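# Carry the tube rack through self-closing doors to desk

## Task

Move the tube rack from the counter, through the doors that swing shut on their own, onto the desk. At the end the rack must stand upright with each tube seated all the way down in a hole, and both doors must be closed. The rack and tubes must never touch the floor, or the task fails. Any number of the robots may be used. Finish by releasing the rack and backing the robots away. No robot may fall or be left leaning, or the task fails. Loose objects may occasionally get a short push from outside.

## Robot and tools

Robots: three identical Hello Robot Stretch 3 units named r1, r2, r3. Each has a two-wheel differential base (passive omni wheel at the rear), a mast with a lift, and one telescoping arm that extends out of the robot's RIGHT side. The gripper reaches forward only by driving the base. The base measures 0.33 m long by 0.34 m wide and turns about a point midway between the drive wheels, 0.05 m behind the front edge. Fully retracted with the wrist folded, an on-the-spot turn sweeps radius 0.28 m; an unfolded level gripper reaches past that.

Frames: the base frame sits on the floor between the drive wheels, x forward, y left, z up. Every robot reports in its own frame; the odometry frame is the base frame at scene start. Relative positions between robots can only be judged from images, lidar_m, wrist_depth_mm and head_depth_mm. hand_pose is in the base frame, at the point where closed fingertips meet; with wrist joints at zero its x axis is up, y back along the arm toward the mast, z toward the rear. Pads are round, 0.04 m wide.

Tool execute_actions: argument actions is a list holding one action object (or empty, which only returns state and images). The action is keyed by robot name; each robot entry may hold base, joints and contact_limits. base holds exactly one of translate_m (metres, -1 to 1, a relative drive from the base's last reported position, forward positive) or rotate_rad (radians, -3.2 to 3.2, a relative turn in place, left/counter-clockwise positive). No sideways motion. joints holds absolute targets by name: lift_m 0 to 1.1 m (arm height); arm_m 0 to 0.52 m (extension); wrist_yaw_rad -1.345 to 4.42 (0 along the arm, positive toward the front, 3.0 folded over the base); wrist_pitch_rad -1.57 to 0.451 (0 level, negative tips fingers down); wrist_roll_rad -2.911 to 2.911 (0 fingers side by side); gripper_m -0.089 to 0.179 (larger is wider; the real fingertip gap is 0.007 m less when nearly shut, 0.025 m less when wide, zero below 0.007); head_pan_rad -3.953 to 1.73 (0 forward, positive left, -1.57 along the arm); head_tilt_rad -1.53 to 0.419 (negative down). contact_limits takes only arm_m, an effort percent 1 to 100 at which the arm motion halts (contact_stop); it also caps holding force until the next action. Optional cameras lists which images to return (r1_head_camera, r1_nav_camera, r1_wrist_camera, same for r2 and r3, or all); omitted or null gives all, [] gives none. All motions in the action start together. Anything left out may keep pushing toward its previous target. Unknown keys or out-of-range values reject the whole call. If a result reports a stop, later calls in the same reply are skipped. One action lasts at most 15 s.

Other tools: wait(seconds 0 to 10) lets the scene run and returns state and images. zoom_image(camera, region [x0,y0,x1,y1] pixels, max 504x504) enlarges part of a camera's latest full image. finished_scene(scene) ends the scene irreversibly and reports success; call it only once the goal holds stably.

Result lines: base_status and joint_status give how each motion ended: done, off_target (resting away from target, maybe still pushing), contact_stop, time_out, torque_fault (after these the old target is dropped). Arm and lift stop on firm contact and go slack until recommanded; a slack lift may sink under load or keep pressing. on_its_own covers uncommanded parts; its "held at" is the held target, not the position. motor_effort is percent of max, positive toward higher joint values, peak in brackets; readings are noisy and biased. Positive wheel effort pushes forward. base_odometry counts wheel turns (slip included); turned_by_wheels and turned_by_imu give turn since last result; base_tilt gives forward/right lean in degrees with a fixed bias up to about 4. lidar_m: 12 distances in 30-degree sectors, first straight ahead then counter-clockwise (4th left, 7th behind, 10th right), plane 0.17 m up, range 0.15 to 12 m, '-' means nothing seen; it misses glass and thin legs, sees other robots, and the mast or low lift hides sectors 5, 6, 9, 10 partly. wrist_depth_mm (45 to 1000) and head_depth_mm (280 to 4000) are 7x7 grids of median depth, top-left first. Camera calibration lines give intrinsics and the base-to-camera transform.

Speed: stowed arm (lift under 0.30, arm under 0.03, yaw over 2.54) allows 0.30 m/s and 1.9 rad/s; otherwise 0.10 m/s and 0.63 rad/s.

Gripping: command gripper_m smaller than the object width; release by going at least 0.02 above the touch value. Status does not confirm a hold. Over-squeezing triggers a stall guard that can let loads slip; send a new value to regrip.

Safety: robots pressing hard against each other fails the run; once bases touch, any further drive presses hard, and no line reports contact. Identical drive commands differ by up to 2.5 cm per metre, which strains a shared load and can tip robots. Fold or unfold the wrist only with lift 0.32 to 0.95, pitch -0.4, roll near 0; once folded the lift may go to 0.25. With yaw below -0.4 keep pitch at -0.5 or lower. Arm pushes on rigid things with the gripper above about 0.45 m can tip the robot, worse with higher limits or a repeated push. Driving while holding or hooking something fixed, or snagging furniture (especially reversing), can tip it: reverse the last move in small steps, free the gripper, and lower the lift to about 0.2 if still leaning. Wrist, head and base have no contact stop; long hard pushes make a wrist servo go limp for 10 s. Avoid drops, slams and hard hits. The robot holds its last command while you think.

Each tool is called as a command line: name --argument value for each argument, lists and objects as JSON in quotes; but a table of rows of numbers goes row by row, as --pt "numbers of a row", without its own name.

## Session

execute_actions --actions '[]'

Scene clock: 0.00 s.
r1.base_odometry: x=+0.000 y=+0.000 heading=+0.000 (m, m, rad; r1's odometry frame)
r1.turned_by_wheels: +0.000 (rad since the last result)
r1.turned_by_imu: +0.000 (rad since the last result)
r1.base_tilt: forward=+0.2 right=+0.1 (deg)
r1.lidar_m: 1.21 1.18 1.24 0.96 0.95 0.99 1.40 1.47 3.01 2.36 2.21 1.61
r1.head_depth_mm: 1608 1625 1619 1624 1633 1649 1641 / 1496 1494 1514 1512 1513 1516 1529 / 1386 1405 1395 1411 1415 1417 1416 / 1300 1309 1318 1312 1319 1318 1319 / 1223 1230 1231 1236 1240 1237 1247 / 1159 1158 1160 1164 1169 1167 1174 / 1095 1099 1103 1100 1105 1107 1109
r1.base_status: not commanded
r1.joint_positions: lift_m=+0.424 arm_m=-0.001 wrist_yaw_rad=+3.055 wrist_pitch_rad=-0.488 wrist_roll_rad=+0.016 gripper_m=+0.037 head_pan_rad=-0.016 head_tilt_rad=-0.001
r1.joint_status: not commanded
r1.motor_effort: left_wheel=+0 right_wheel=+1 lift_m=+39 arm_m=+0 wrist_yaw_rad=+0 wrist_pitch_rad=+6 wrist_roll_rad=+0 gripper_m=-1 head_pan_rad=+0 head_tilt_rad=+3 (%)
r1.hand_pose: x=-0.0026 y=+0.0699 z=+0.4214 quat_wxyz=(+0.202, +0.698, +0.139, +0.673) (m; r1's base frame)
r1.wrist_depth_mm: 743 808 980 - - - - / 777 870 - - - - - / 866 947 - - - - - / 881 887 907 885 880 871 873 / 738 745 733 741 766 742 740 / 665 637 665 644 636 627 641 / 564 579 - - 565 560 556
r2.base_odometry: x=+0.000 y=+0.000 heading=+0.000 (m, m, rad; r2's odometry frame)
r2.turned_by_wheels: +0.000 (rad since the last result)
r2.turned_by_imu: +0.000 (rad since the last result)
r2.base_tilt: forward=+1.1 right=+1.3 (deg)
r2.lidar_m: 1.36 2.96 2.88 2.39 2.38 1.38 1.15 1.74 0.92 0.76 0.76 0.85
r2.head_depth_mm: 1126 1135 1143 1149 1153 1167 1178 / 1310 1327 1338 1347 1357 1369 1380 / 1576 1598 1612 1629 1636 1653 1674 / 1876 1999 2028 2045 2059 2095 2112 / 2062 2643 2732 2765 2803 2828 2460 / 2050 2844 2910 2886 2883 2884 2498 / 2033 2802 2799 2790 2829 2786 2486
r2.base_status: not commanded
r2.joint_positions: lift_m=+0.595 arm_m=+0.003 wrist_yaw_rad=+2.979 wrist_pitch_rad=-0.440 wrist_roll_rad=+0.018 gripper_m=+0.037 head_pan_rad=-0.018 head_tilt_rad=-0.007
r2.joint_status: not commanded
r2.motor_effort: left_wheel=+0 right_wheel=+1 lift_m=+26 arm_m=+0 wrist_yaw_rad=+0 wrist_pitch_rad=+7 wrist_roll_rad=+0 gripper_m=+0 head_pan_rad=+0 head_tilt_rad=+2 (%)
r2.hand_pose: x=+0.0145 y=+0.0712 z=+0.6030 quat_wxyz=(+0.211, +0.706, +0.096, +0.669) (m; r2's base frame)
r2.wrist_depth_mm: - - - - - - - / - - - - - - - / - - - - - - - / - - - - - - - / - - - 996 - 971 - / 829 821 - 820 806 830 833 / 713 714 707 720 725 712 711
r3.base_odometry: x=+0.000 y=+0.000 heading=+0.000 (m, m, rad; r3's odometry frame)
r3.turned_by_wheels: +0.000 (rad since the last result)
r3.turned_by_imu: +0.000 (rad since the last result)
r3.base_tilt: forward=+1.8 right=-0.8 (deg)
r3.lidar_m: 1.98 1.98 2.30 2.81 2.55 1.38 1.16 1.16 1.31 1.95 1.50 2.01
r3.head_depth_mm: 1929 2217 2253 2215 2255 2276 2208 / 1945 2134 2164 2164 2172 2156 2201 / 1951 2104 2084 2083 2078 2084 2116 / 1978 2046 2019 2045 2039 2067 2028 / 1932 1967 1980 2001 1983 1976 1993 / 1893 1929 1899 1900 1912 1914 1920 / 1845 1855 1857 1871 1858 1864 1859
r3.base_status: not commanded
r3.joint_positions: lift_m=+0.560 arm_m=+0.000 wrist_yaw_rad=+3.080 wrist_pitch_rad=-0.344 wrist_roll_rad=+0.014 gripper_m=+0.037 head_pan_rad=+0.010 head_tilt_rad=-0.020
r3.joint_status: not commanded
r3.motor_effort: left_wheel=+0 right_wheel=+1 lift_m=+25 arm_m=+0 wrist_yaw_rad=+1 wrist_pitch_rad=+5 wrist_roll_rad=+0 gripper_m=+0 head_pan_rad=+0 head_tilt_rad=+2 (%)
r3.hand_pose: x=-0.0068 y=+0.0874 z=+0.5895 quat_wxyz=(+0.143, +0.705, +0.098, +0.688) (m; r3's base frame)
r3.wrist_depth_mm: - - - - - - - / - - - - - - - / - - - - - - - / - - - - - - - / - - - - - - - / 888 904 890 871 - 851 850 / 771 767 - 740 741 734 729
pictures: r1_head_camera (sideways: a quarter turn clockwise sets it upright), r1_nav_camera (sideways: a quarter turn counterclockwise sets it upright), r1_wrist_camera, r2_head_camera (sideways: a quarter turn clockwise sets it upright), r2_nav_camera (sideways: a quarter turn counterclockwise sets it upright), r2_wrist_camera, r3_head_camera (sideways: a quarter turn clockwise sets it upright), r3_nav_camera (sideways: a quarter turn counterclockwise sets it upright), r3_wrist_camera
Images, in order (width x height): r1_head_camera 896x504, r1_nav_camera 672x504, r1_wrist_camera 644x364, r2_head_camera 896x504, r2_nav_camera 672x504, r2_wrist_camera 644x364, r3_head_camera 896x504, r3_nav_camera 672x504, r3_wrist_camera 644x364.

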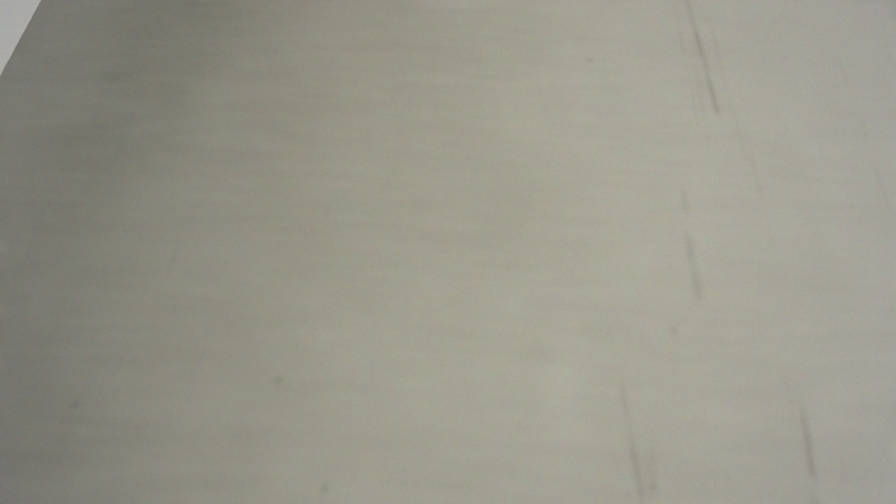

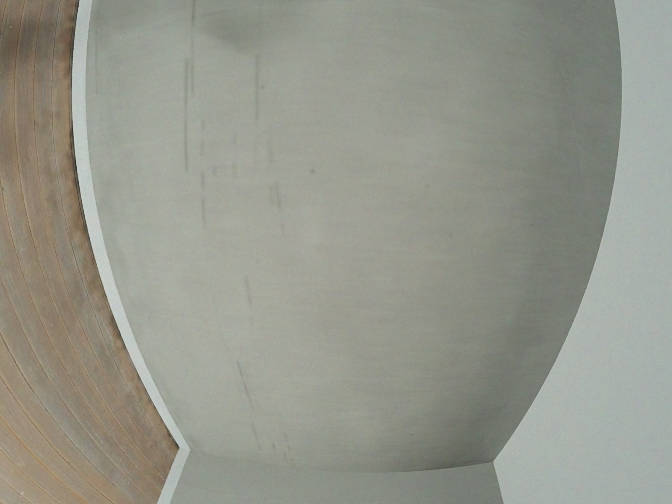

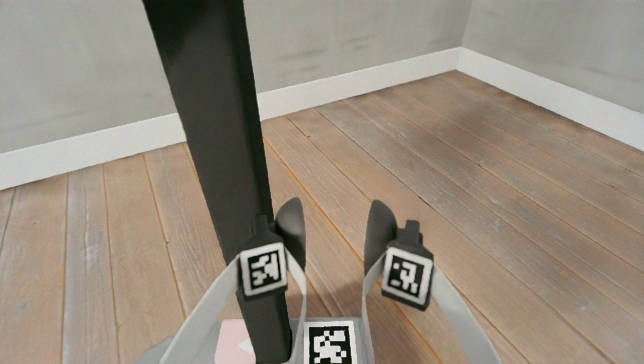

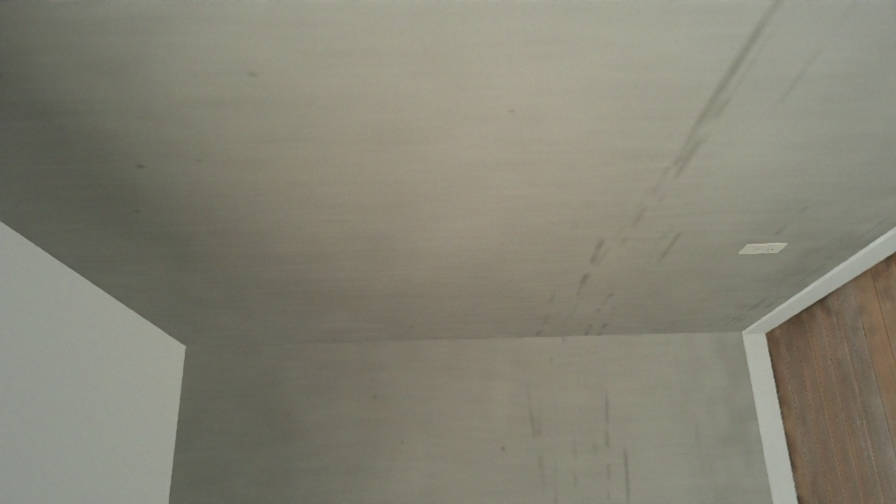

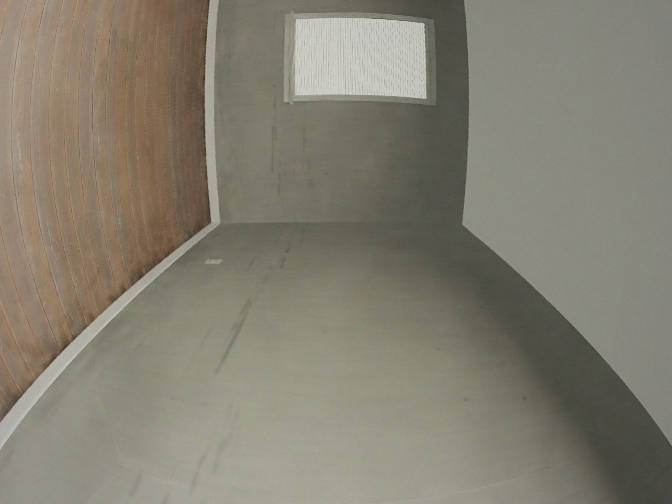

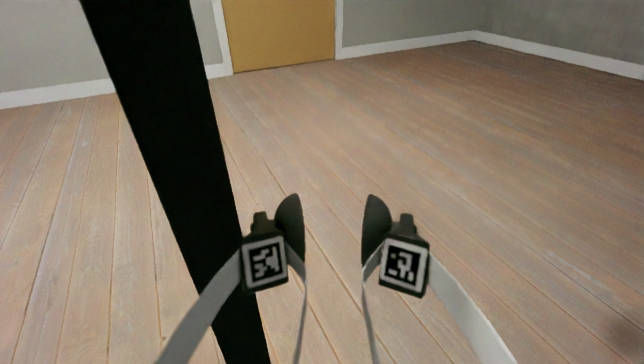

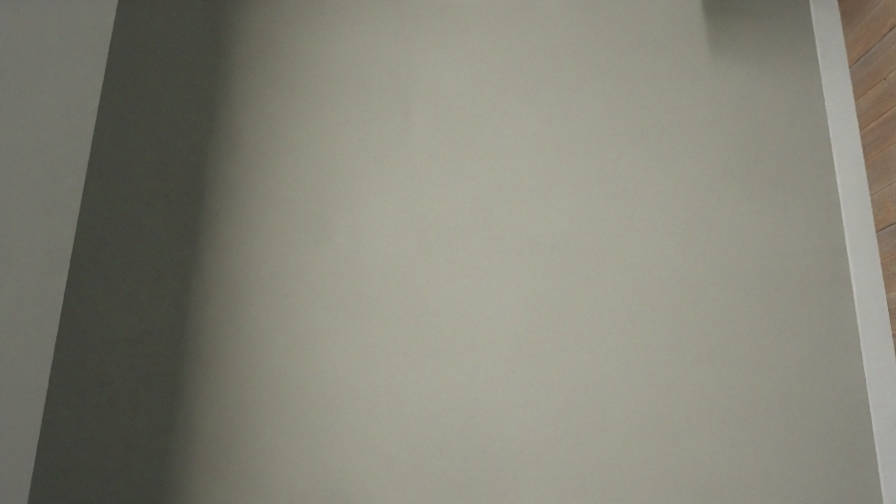

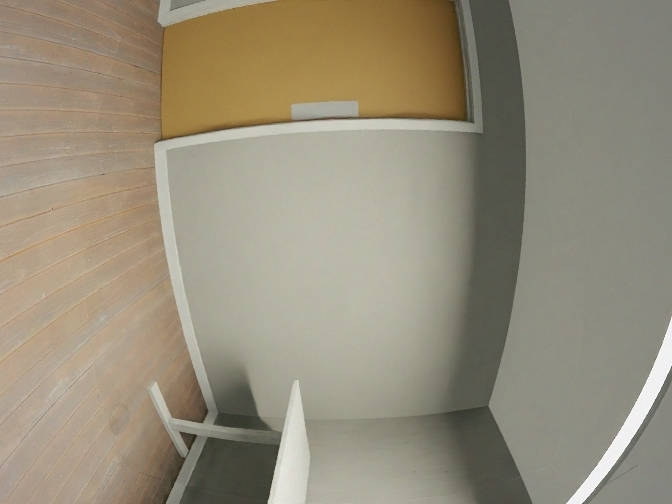

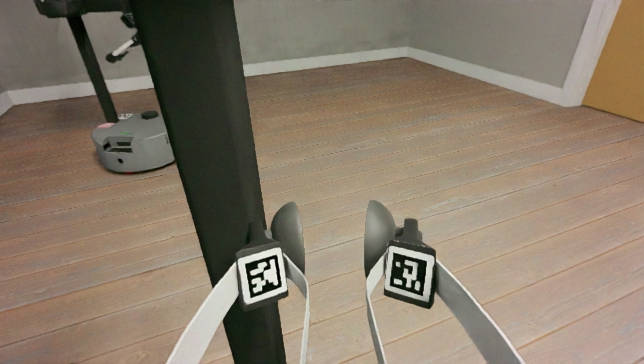

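execute_actions --actions '[{"r1":{"joints":{"head_pan_rad":-2.3,"head_tilt_rad":-0.4,"lift_m":0.27}},"r2":{"joints":{"head_pan_rad":1.7,"head_tilt_rad":-0.4}},"r3":{"joints":{"head_pan_rad":-1.1,"head_tilt_rad":-0.4,"lift_m":0.27}}}]' --cameras '["r1_nav_camera","r2_nav_camera","r3_nav_camera","r3_head_camera"]'

Scene clock: 7.33 s.
r1.base_odometry: x=+0.000 y=+0.000 heading=+0.000 (m, m, rad; r1's odometry frame)
r1.turned_by_wheels: +0.000 (rad since the last result)
r1.turned_by_imu: +0.002 (rad since the last result)
r1.base_tilt: forward=+0.2 right=+0.1 (deg)
r1.lidar_m: 1.20 1.18 1.24 0.97 0.95 0.99 1.40 1.48 3.01 2.36 2.21 1.60
r1.head_depth_mm: 3023 3129 3404 3520 2427 1803 1441 / 3068 3187 3365 3217 1771 1688 1436 / 3239 3392 3601 3607 2251 1730 1426 / 3304 3575 3759 3500 2343 1766 1413 / 3444 3789 3899 3448 2340 1770 1411 / 3484 3722 3983 3406 2290 1741 1393 / 3013 3203 3380 3282 2291 1734 1381
r1.base_status: not commanded
r1.joint_positions: lift_m=+0.270 arm_m=-0.001 wrist_yaw_rad=+3.055 wrist_pitch_rad=-0.488 wrist_roll_rad=+0.016 gripper_m=+0.037 head_pan_rad=-2.293 head_tilt_rad=-0.395
r1.joint_status: all done
r1.motor_effort: left_wheel=+0(0) right_wheel=+0(1) lift_m=+24(32) arm_m=+1(0) wrist_yaw_rad=+0(2) wrist_pitch_rad=+6(6) wrist_roll_rad=-1(0) gripper_m=-1(1) head_pan_rad=-4(52) head_tilt_rad=-2(30) (%)
r1.hand_pose: x=-0.0026 y=+0.0699 z=+0.2678 quat_wxyz=(+0.202, +0.698, +0.140, +0.673) (m; r1's base frame)
r1.wrist_depth_mm: 736 811 976 - - - 993 / 807 860 - - - - 963 / 788 783 - 786 789 792 784 / 638 636 636 633 633 633 615 / 538 550 - 551 552 536 528 / 473 - - - - 454 454 / - - - - 401 404 402
r2.base_odometry: x=+0.000 y=+0.000 heading=+0.000 (m, m, rad; r2's odometry frame)
r2.turned_by_wheels: +0.000 (rad since the last result)
r2.turned_by_imu: +0.000 (rad since the last result)
r2.base_tilt: forward=+1.1 right=+1.3 (deg)
r2.lidar_m: 1.36 2.97 2.88 2.39 2.38 1.38 1.16 1.74 0.92 0.76 0.76 0.85
r2.head_depth_mm: 2273 2430 2600 2817 2349 1817 1474 / 2229 2359 2531 2728 2369 1828 1483 / 2185 2313 2468 2677 2372 1830 1478 / 2122 2262 2423 2590 2353 1814 1478 / 2074 2203 2370 2530 2394 1831 1484 / 2038 2165 2300 2470 2368 1833 1484 / 1990 2134 2255 2408 2370 1902 -
r2.base_status: not commanded
r2.joint_positions: lift_m=+0.595 arm_m=+0.003 wrist_yaw_rad=+2.979 wrist_pitch_rad=-0.440 wrist_roll_rad=+0.018 gripper_m=+0.037 head_pan_rad=+1.693 head_tilt_rad=-0.395
r2.joint_status: all done
r2.motor_effort: left_wheel=+0(1) right_wheel=+1(1) lift_m=+26(26) arm_m=+0(1) wrist_yaw_rad=+0(1) wrist_pitch_rad=+7(7) wrist_roll_rad=+0(0) gripper_m=+0(0) head_pan_rad=+5(57) head_tilt_rad=-3(26) (%)
r2.hand_pose: x=+0.0145 y=+0.0712 z=+0.6030 quat_wxyz=(+0.211, +0.706, +0.096, +0.669) (m; r2's base frame)
r2.wrist_depth_mm: - - - - - - - / - - - - - - - / - - - - - - - / - - - - - - - / - - - 981 - 988 988 / 833 856 - 830 797 825 811 / 729 721 709 716 719 712 713
r3.base_odometry: x=+0.000 y=+0.000 heading=+0.000 (m, m, rad; r3's odometry frame)
r3.turned_by_wheels: +0.000 (rad since the last result)
r3.turned_by_imu: +0.001 (rad since the last result)
r3.base_tilt: forward=+1.7 right=-0.8 (deg)
r3.lidar_m: 1.98 1.97 2.30 2.79 2.56 1.39 1.16 1.16 1.30 1.95 1.50 2.01
r3.head_depth_mm: 1613 1728 1842 1955 2115 1809 1449 / 1638 1763 1835 1980 2149 1813 1436 / 1690 1806 1844 1622 2173 1788 1445 / 1716 1831 1812 2108 2242 1797 1435 / 1759 1867 1817 2150 2268 1810 1438 / 1774 1902 1820 2194 2327 1776 1446 / 1801 1945 1818 2269 2369 1806 1437
r3.base_status: not commanded
r3.joint_positions: lift_m=+0.270 arm_m=+0.000 wrist_yaw_rad=+3.080 wrist_pitch_rad=-0.345 wrist_roll_rad=+0.014 gripper_m=+0.037 head_pan_rad=-1.093 head_tilt_rad=-0.395
r3.joint_status: all done
r3.motor_effort: left_wheel=+0(0) right_wheel=+1(1) lift_m=+23(23) arm_m=+0(0) wrist_yaw_rad=+1(0) wrist_pitch_rad=+6(5) wrist_roll_rad=+0(0) gripper_m=+0(0) head_pan_rad=-5(59) head_tilt_rad=-3(25) (%)
r3.hand_pose: x=-0.0068 y=+0.0873 z=+0.2995 quat_wxyz=(+0.144, +0.705, +0.099, +0.688) (m; r3's base frame)
r3.wrist_depth_mm: - - - - - - - / - - - - - - - / - - - - - 981 970 / 805 786 - 765 750 751 736 / 629 633 - 611 622 598 587 / 528 527 - 535 - 505 498 / 455 - - - 439 433 427
pictures: r1_nav_camera (sideways: a quarter turn counterclockwise sets it upright), r2_nav_camera (sideways: a quarter turn counterclockwise sets it upright), r3_head_camera (sideways: a quarter turn clockwise sets it upright), r3_nav_camera (sideways: a quarter turn counterclockwise sets it upright)
camera_calibration (this result's frames):
r1_nav_camera: T_world_to_cam=[[-0.246599, -0.339137, 0.907841, -1.14016], [-0.783776, 0.620754, 0.0189926, 0.0349305], [-0.569987, -0.70686, -0.418884, 0.506881], [0, 0, 0, 1]] pos_world=[0.0351317, -0.0500584, 1.24674]
r2_nav_camera: T_world_to_cam=[[-0.0525179, 0.378764, 0.924002, -1.15851], [0.995148, 0.0969452, 0.0168222, 0.0212779], [-0.0832059, 0.920402, -0.382018, 0.458966], [0, 0, 0, 1]] pos_world=[-0.0438287, 0.0143076, 1.24544]
r3_head_camera: T_world_to_cam=[[-0.205027, 0.355503, -0.911911, 1.20958], [0.860105, 0.510088, 0.00547463, -0.00764611], [0.467101, -0.783217, -0.410351, 0.488067], [0, 0, 0, 1]] pos_world=[0.026596, -0.0438447, 1.30335]
r3_nav_camera: T_world_to_cam=[[0.162092, -0.406222, 0.899283, -1.12766], [-0.880389, -0.471151, -0.054141, 0.128546], [0.445691, -0.782943, -0.434004, 0.515175], [0, 0, 0, 1]] pos_world=[0.0663454, 0.00583821, 1.24463]
Images, in order (width x height): r1_nav_camera 672x504, r2_nav_camera 672x504, r3_head_camera 896x504, r3_nav_camera 672x504.

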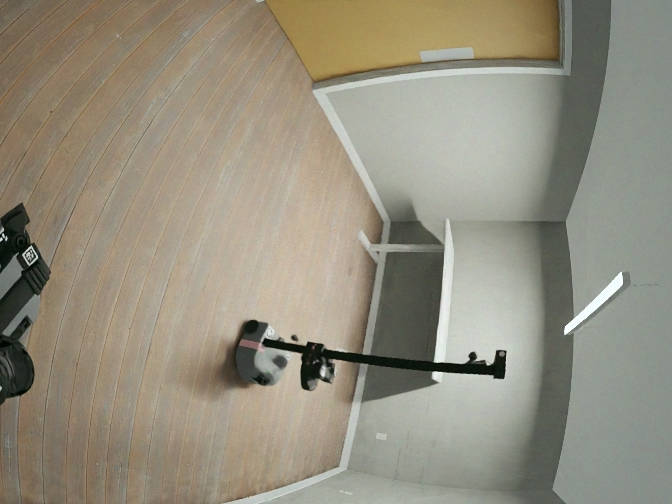

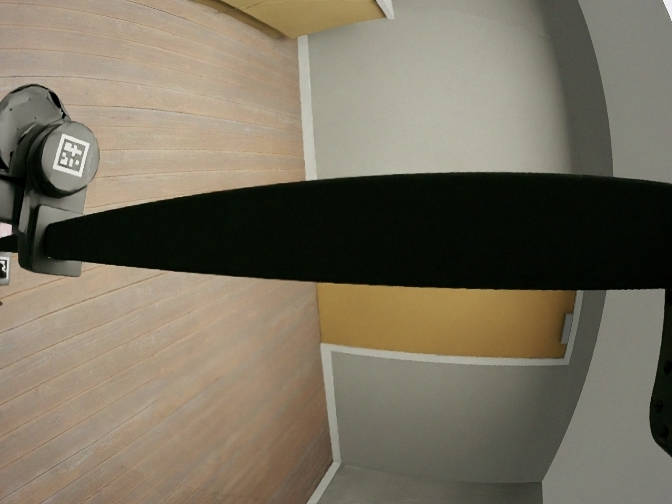

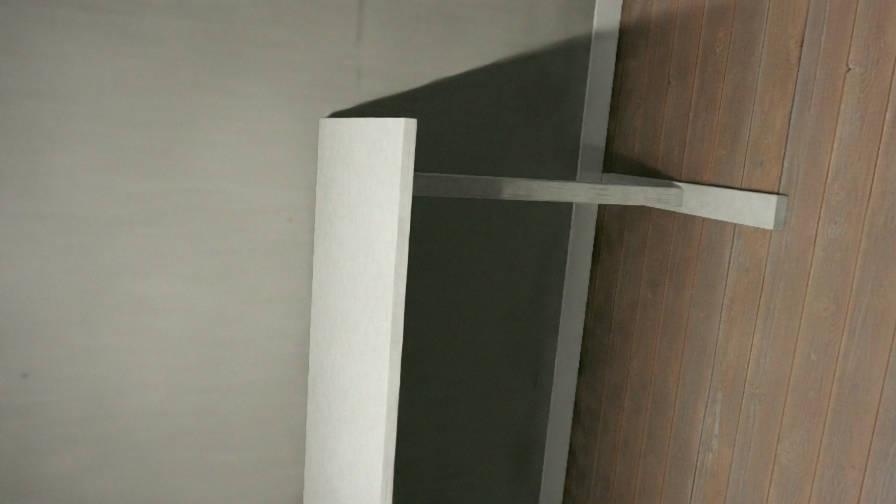

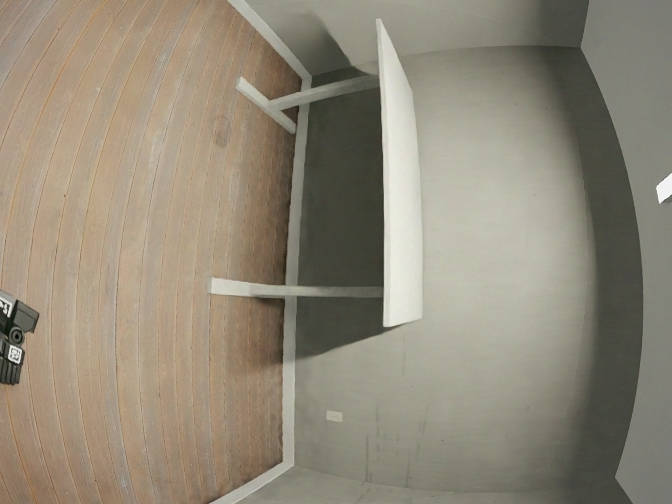

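execute_actions --actions '[{"r1":{"base":{"rotate_rad":-1.9},"joints":{"head_pan_rad":0.5,"head_tilt_rad":-0.5}},"r2":{"base":{"rotate_rad":2.2},"joints":{"head_pan_rad":0,"lift_m":0.28}},"r3":{"base":{"rotate_rad":0.75},"joints":{"head_pan_rad":-0.3,"head_tilt_rad":-0.5}}}]' --cameras '["r2_nav_camera","r2_head_camera"]'

execute_actions --actions '[{"r3":{"base":{"translate_m":1}},"r1":{"base":{"translate_m":0.8}},"r2":{"joints":{"head_pan_rad":0.6,"head_tilt_rad":-0.3}}}]' --cameras '["r1_nav_camera","r2_nav_camera","r2_head_camera","r3_nav_camera"]'

Scene clock: 22.63 s.
r1.base_odometry: x=+0.000 y=+0.000 heading=-1.900 (m, m, rad; r1's odometry frame)
r1.turned_by_wheels: -1.900 (rad since the last result)
r1.turned_by_imu: -1.876 (rad since the last result)
r1.base_tilt: forward=+0.2 right=+0.1 (deg)
r1.lidar_m: 2.59 2.22 2.22 1.38 1.18 1.18 1.09 0.94 0.94 1.08 1.85 1.52
r1.head_depth_mm: 2145 2358 2620 2763 2101 1635 1340 / 2152 2327 2597 2713 2065 1631 1342 / 2103 2286 2521 2713 2068 1614 1313 / 2031 2208 2409 2616 2026 1605 1306 / 1936 2117 2299 2502 2028 1597 1301 / 1843 1992 2174 2365 2024 1578 1293 / 1780 1932 2110 2293 1996 1564 1289
r1.base_status: done
r1.joint_positions: lift_m=+0.270 arm_m=-0.001 wrist_yaw_rad=+3.055 wrist_pitch_rad=-0.488 wrist_roll_rad=+0.016 gripper_m=+0.037 head_pan_rad=+0.493 head_tilt_rad=-0.494
r1.joint_status: all done
r1.motor_effort: left_wheel=+1(13) right_wheel=-1(4) lift_m=+25(25) arm_m=+1(1) wrist_yaw_rad=+0(1) wrist_pitch_rad=+6(6) wrist_roll_rad=+0(1) gripper_m=-1(0) head_pan_rad=+5(53) head_tilt_rad=-2(15) (%)
r1.hand_pose: x=-0.0026 y=+0.0699 z=+0.2678 quat_wxyz=(+0.202, +0.698, +0.140, +0.673) (m; r1's base frame)
r1.wrist_depth_mm: 952 - - - - - - / 957 - - - - - - / 791 778 - 783 792 776 772 / 645 636 637 637 631 641 626 / 531 550 - 549 540 529 527 / 474 - - - - 454 460 / - - - - 402 403 400
r2.base_odometry: x=+0.000 y=+0.000 heading=+2.200 (m, m, rad; r2's odometry frame)
r2.turned_by_wheels: +2.200 (rad since the last result)
r2.turned_by_imu: +2.223 (rad since the last result)
r2.base_tilt: forward=+1.1 right=+1.4 (deg)
r2.lidar_m: 2.17 1.29 1.15 1.41 0.86 0.76 0.76 0.91 1.66 2.97 2.69 2.38
r2.head_depth_mm: 1995 2097 2243 2412 2363 1821 1471 / 2032 2160 2297 2496 2374 1821 1481 / 2100 2233 2356 2553 2394 1820 1480 / 2140 2294 2450 2618 2380 1823 1483 / 2206 2366 2520 2722 2389 1824 1489 / 2249 2407 2596 2747 2392 1825 1476 / 2322 2491 2121 2068 2125 1842 1486
r2.base_status: done
r2.joint_positions: lift_m=+0.280 arm_m=+0.003 wrist_yaw_rad=+2.979 wrist_pitch_rad=-0.441 wrist_roll_rad=+0.018 gripper_m=+0.037 head_pan_rad=+0.007 head_tilt_rad=-0.395
r2.joint_status: all done
r2.motor_effort: left_wheel=+0(5) right_wheel=+2(8) lift_m=+15(22) arm_m=-1(1) wrist_yaw_rad=+0(0) wrist_pitch_rad=+8(8) wrist_roll_rad=+0(0) gripper_m=-1(0) head_pan_rad=-4(59) head_tilt_rad=-2(2) (%)
r2.hand_pose: x=+0.0145 y=+0.0710 z=+0.2881 quat_wxyz=(+0.211, +0.706, +0.097, +0.669) (m; r2's base frame)
r2.wrist_depth_mm: 710 - - - - 983 942 / 747 - - - - - - / 748 872 896 888 882 870 857 / 684 685 677 690 684 678 681 / 565 558 - 555 577 554 551 / 475 486 - - 458 467 469 / - - - - 412 408 403
r3.base_odometry: x=+0.000 y=+0.000 heading=+0.750 (m, m, rad; r3's odometry frame)
r3.turned_by_wheels: +0.750 (rad since the last result)
r3.turned_by_imu: +0.738 (rad since the last result)
r3.base_tilt: forward=+1.8 right=-0.8 (deg)
r3.lidar_m: 2.09 2.59 1.60 1.81 1.23 1.16 1.18 1.51 1.50 1.99 2.01 1.97
r3.head_depth_mm: 1626 1788 1925 2113 2084 1622 1347 / 1662 1805 1940 2150 2077 1625 1345 / 1662 1824 1981 2187 2061 1637 1336 / 1757 1917 2082 2294 2055 1631 1339 / 1805 1972 2135 2379 2062 1622 1339 / 1840 1986 2168 2422 2074 1613 1329 / 1861 2049 2227 2437 2078 1618 1334
r3.base_status: done
r3.joint_positions: lift_m=+0.270 arm_m=+0.000 wrist_yaw_rad=+3.080 wrist_pitch_rad=-0.345 wrist_roll_rad=+0.014 gripper_m=+0.037 head_pan_rad=-0.307 head_tilt_rad=-0.494
r3.joint_status: all done
r3.motor_effort: left_wheel=-1(9) right_wheel=+3(12) lift_m=+22(22) arm_m=+1(0) wrist_yaw_rad=+1(0) wrist_pitch_rad=+5(5) wrist_roll_rad=+0(0) gripper_m=+0(0) head_pan_rad=+4(51) head_tilt_rad=-2(10) (%)
r3.hand_pose: x=-0.0068 y=+0.0873 z=+0.2995 quat_wxyz=(+0.144, +0.705, +0.099, +0.688) (m; r3's base frame)
r3.wrist_depth_mm: - - - - - - - / - - - - - - - / - - - - - 974 951 / 789 788 - 776 764 744 732 / 631 630 - 624 636 605 599 / 529 531 - 531 - 503 497 / 459 - - - 437 434 432
pictures: r2_head_camera (sideways: a quarter turn clockwise sets it upright), r2_nav_camera (sideways: a quarter turn counterclockwise sets it upright)
camera_calibration (this result's frames):
r2_head_camera: T_world_to_cam=[[-0.36831, 0.0235458, -0.929405, 1.23296], [0.0282139, 0.999502, 0.0141409, -0.0186103], [0.929275, -0.0210139, -0.368791, 0.428293], [0, 0, 0, 1]] pos_world=[0.0566355, -0.00142991, 1.30413]
r2_nav_camera: T_world_to_cam=[[0.382831, 0.00872874, 0.923777, -1.16088], [-0.0178338, -0.999699, 0.0168368, 0.0274381], [0.923646, -0.0229201, -0.382561, 0.45353], [0, 0, 0, 1]] pos_world=[0.0260071, 0.0479577, 1.24543]
Images, in order (width x height): r2_head_camera 896x504, r2_nav_camera 672x504.

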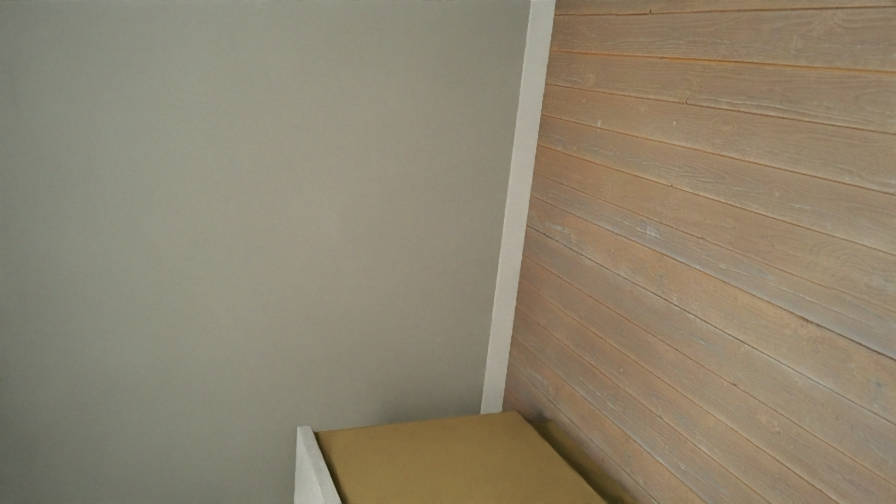

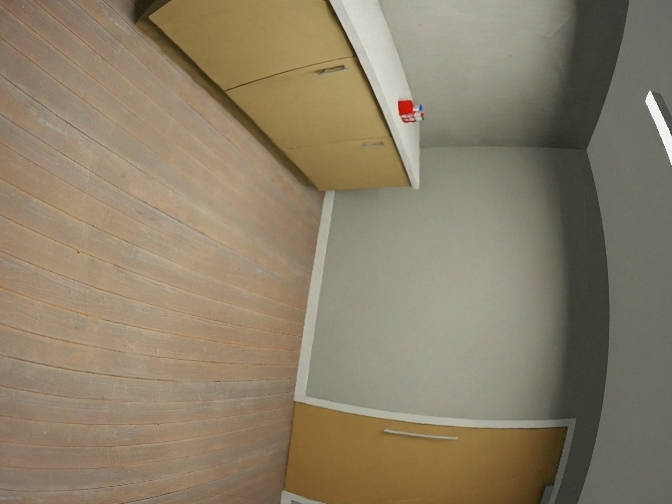

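Scene clock: 27.57 s.
r1.base_odometry: x=-0.259 y=-0.757 heading=-1.900 (m, m, rad; r1's odometry frame)
r1.turned_by_wheels: +0.000 (rad since the last result)
r1.turned_by_imu: +0.000 (rad since the last result)
r1.base_tilt: forward=+0.2 right=+0.1 (deg)
r1.lidar_m: 0.69 1.74 1.65 1.90 1.75 1.75 1.74 1.50 1.50 1.73 2.58 2.75
r1.head_depth_mm: 1599 1755 1943 2187 2110 1646 897 / 1550 1705 1873 2115 2086 1618 1336 / 1568 1688 1840 2041 2069 1614 1316 / 1520 1666 1821 2023 2051 1601 1314 / 1475 1605 1769 1956 2022 1589 1310 / 1437 1558 1704 1874 1991 1566 1304 / 1388 1515 1653 1802 1896 1562 1285
r1.base_status: done
r1.joint_positions: lift_m=+0.270 arm_m=-0.001 wrist_yaw_rad=+3.055 wrist_pitch_rad=-0.488 wrist_roll_rad=+0.016 gripper_m=+0.037 head_pan_rad=+0.493 head_tilt_rad=-0.495
r1.joint_status: not commanded
r1.motor_effort: left_wheel=+2(9) right_wheel=-1(2) lift_m=+25(25) arm_m=+0(0) wrist_yaw_rad=+0(0) wrist_pitch_rad=+6(6) wrist_roll_rad=+0(1) gripper_m=-1(1) head_pan_rad=+4(4) head_tilt_rad=-2(2) (%)
r1.hand_pose: x=-0.0026 y=+0.0699 z=+0.2677 quat_wxyz=(+0.202, +0.698, +0.140, +0.673) (m; r1's base frame)
r1.wrist_depth_mm: - - - - - - - / - - - - - - - / 798 783 - 778 782 765 788 / 656 647 640 631 641 639 628 / 533 544 - 550 550 532 530 / 478 - - - - 461 460 / - - - - 405 401 401
r2.base_odometry: x=+0.000 y=+0.000 heading=+2.200 (m, m, rad; r2's odometry frame)
r2.turned_by_wheels: +0.000 (rad since the last result)
r2.turned_by_imu: +0.000 (rad since the last result)
r2.base_tilt: forward=+1.0 right=+1.3 (deg)
r2.lidar_m: 2.17 1.29 1.16 1.42 0.86 0.76 0.76 0.91 1.67 2.98 2.68 2.38
r2.head_depth_mm: 2453 2535 2599 2086 2312 2025 1597 / 2428 2544 2616 1855 1980 2028 1595 / 2214 2322 2386 1683 1770 1886 1603 / 2052 2127 2228 1556 1598 1718 1605 / 1905 1994 2066 1453 1460 1540 1605 / 1780 1847 1926 1344 1340 1406 1517 / 1663 1732 1814 1349 1241 1296 1369
r2.base_status: not commanded
r2.joint_positions: lift_m=+0.280 arm_m=+0.003 wrist_yaw_rad=+2.979 wrist_pitch_rad=-0.441 wrist_roll_rad=+0.018 gripper_m=+0.037 head_pan_rad=+0.593 head_tilt_rad=-0.310
r2.joint_status: all done
r2.motor_effort: left_wheel=+0(1) right_wheel=+2(2) lift_m=+15(15) arm_m=-1(1) wrist_yaw_rad=+0(1) wrist_pitch_rad=+8(8) wrist_roll_rad=+0(0) gripper_m=+0(0) head_pan_rad=+5(46) head_tilt_rad=+5(14) (%)
r2.hand_pose: x=+0.0145 y=+0.0710 z=+0.2881 quat_wxyz=(+0.211, +0.706, +0.096, +0.669) (m; r2's base frame)
r2.wrist_depth_mm: 723 - - - - 962 929 / 748 - - - - - - / 743 870 890 890 882 895 868 / 685 704 680 680 682 677 677 / 563 555 - 561 584 549 558 / 471 486 - - 457 472 468 / - - - - 406 403 407
r3.base_odometry: x=+0.732 y=+0.682 heading=+0.750 (m, m, rad; r3's odometry frame)
r3.turned_by_wheels: +0.000 (rad since the last result)
r3.turned_by_imu: +0.006 (rad since the last result)
r3.base_tilt: forward=+1.8 right=-0.8 (deg)
r3.lidar_m: 1.17 1.41 2.37 0.83 0.82 2.06 2.10 2.06 2.37 1.67 1.14 1.07
r3.head_depth_mm: 926 991 1044 1126 1207 1356 1348 / 946 1027 1108 1227 1338 1462 1336 / 959 1037 1136 1243 1382 1509 1332 / 976 1061 1153 1276 1416 1530 1342 / 990 1078 1184 1298 1455 1578 1344 / 1011 1097 1205 1332 1490 1585 1336 / 1024 1113 1223 1351 1517 1597 1330
r3.base_status: done
r3.joint_positions: lift_m=+0.270 arm_m=+0.000 wrist_yaw_rad=+3.080 wrist_pitch_rad=-0.345 wrist_roll_rad=+0.014 gripper_m=+0.037 head_pan_rad=-0.307 head_tilt_rad=-0.495
r3.joint_status: not commanded
r3.motor_effort: left_wheel=-2(9) right_wheel=+2(11) lift_m=+23(22) arm_m=+0(0) wrist_yaw_rad=+1(0) wrist_pitch_rad=+5(5) wrist_roll_rad=+0(0) gripper_m=+0(0) head_pan_rad=+4(5) head_tilt_rad=-2(3) (%)
r3.hand_pose: x=-0.0068 y=+0.0873 z=+0.2995 quat_wxyz=(+0.144, +0.705, +0.099, +0.688) (m; r3's base frame)
r3.wrist_depth_mm: - - 888 - - - - / - - 906 - - - - / - - 896 - - 961 966 / 805 793 - 772 765 745 734 / 634 631 - 620 628 604 597 / 526 527 - 527 - 510 501 / 456 - - - 439 434 432
pictures: r1_nav_camera (sideways: a quarter turn counterclockwise sets it upright), r2_head_camera (sideways: a quarter turn clockwise sets it upright), r2_nav_camera (sideways: a quarter turn counterclockwise sets it upright), r3_nav_camera (sideways: a quarter turn counterclockwise sets it upright)
camera_calibration (this result's frames):
r1_nav_camera: T_world_to_cam=[[0.42715, 0.273819, 0.861722, -1.08411], [0.51988, -0.854129, 0.013705, 0.0338641], [0.739775, 0.442138, -0.507195, 0.613802], [0, 0, 0, 1]] pos_world=[-0.00860222, 0.0543893, 1.24506]
r2_head_camera: T_world_to_cam=[[-0.25319, -0.139042, -0.957372, 1.26877], [-0.530156, 0.847728, 0.0170894, -0.0190447], [0.809215, 0.511884, -0.28835, 0.324336], [0, 0, 0, 1]] pos_world=[0.0486868, 0.0265345, 1.30854]
r2_nav_camera: T_world_to_cam=[[0.247801, 0.174201, 0.953021, -1.19823], [0.536696, -0.843648, 0.0146594, 0.0268884], [0.806568, 0.50785, -0.30255, 0.350118], [0, 0, 0, 1]] pos_world=[0.0000973383, 0.0536098, 1.24747]
r3_nav_camera: T_world_to_cam=[[0.485347, -0.198875, 0.851403, -1.06718], [-0.294129, -0.95417, -0.0552097, 0.126354], [0.823363, -0.223626, -0.521598, 0.626848], [0, 0, 0, 1]] pos_world=[0.0389939, 0.0485077, 1.24254]
Images, in order (width x height): r1_nav_camera 672x504, r2_head_camera 896x504, r2_nav_camera 672x504, r3_nav_camera 672x504.

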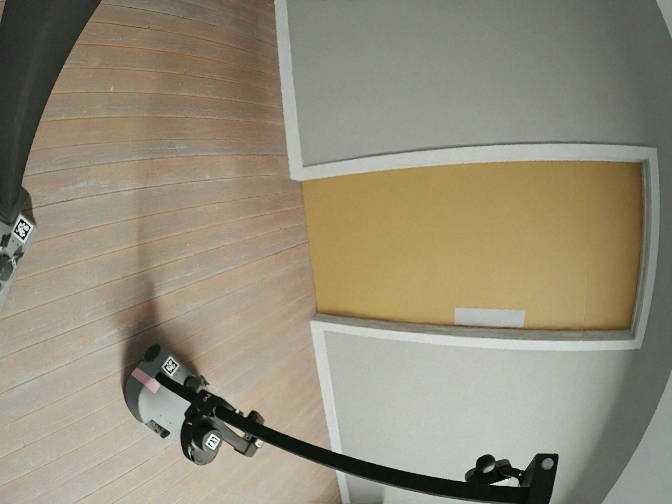

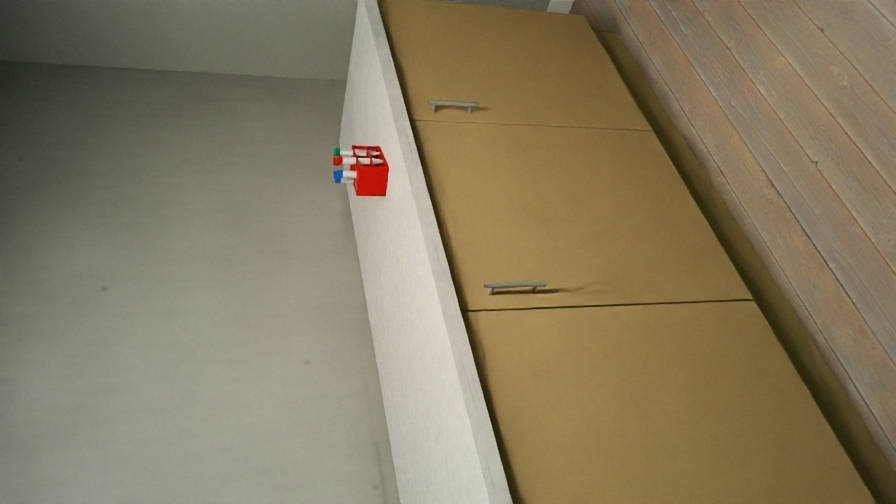

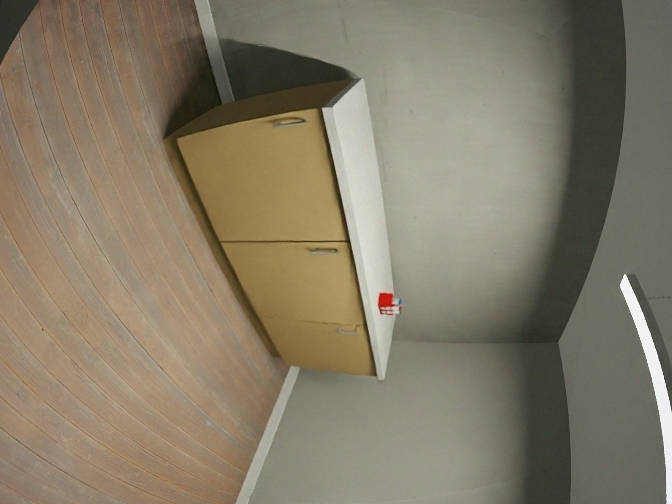

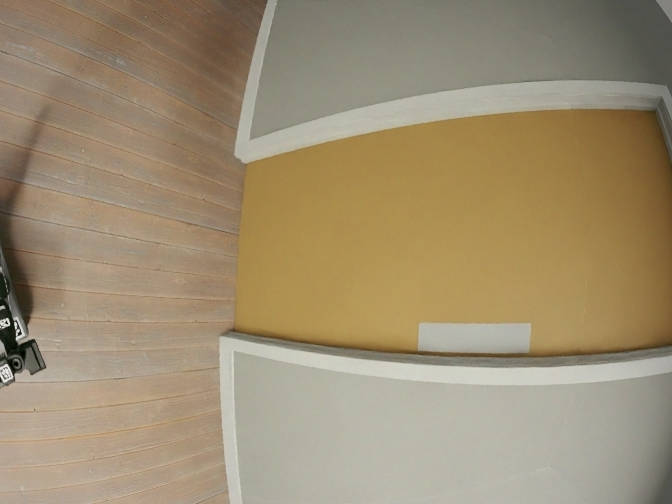

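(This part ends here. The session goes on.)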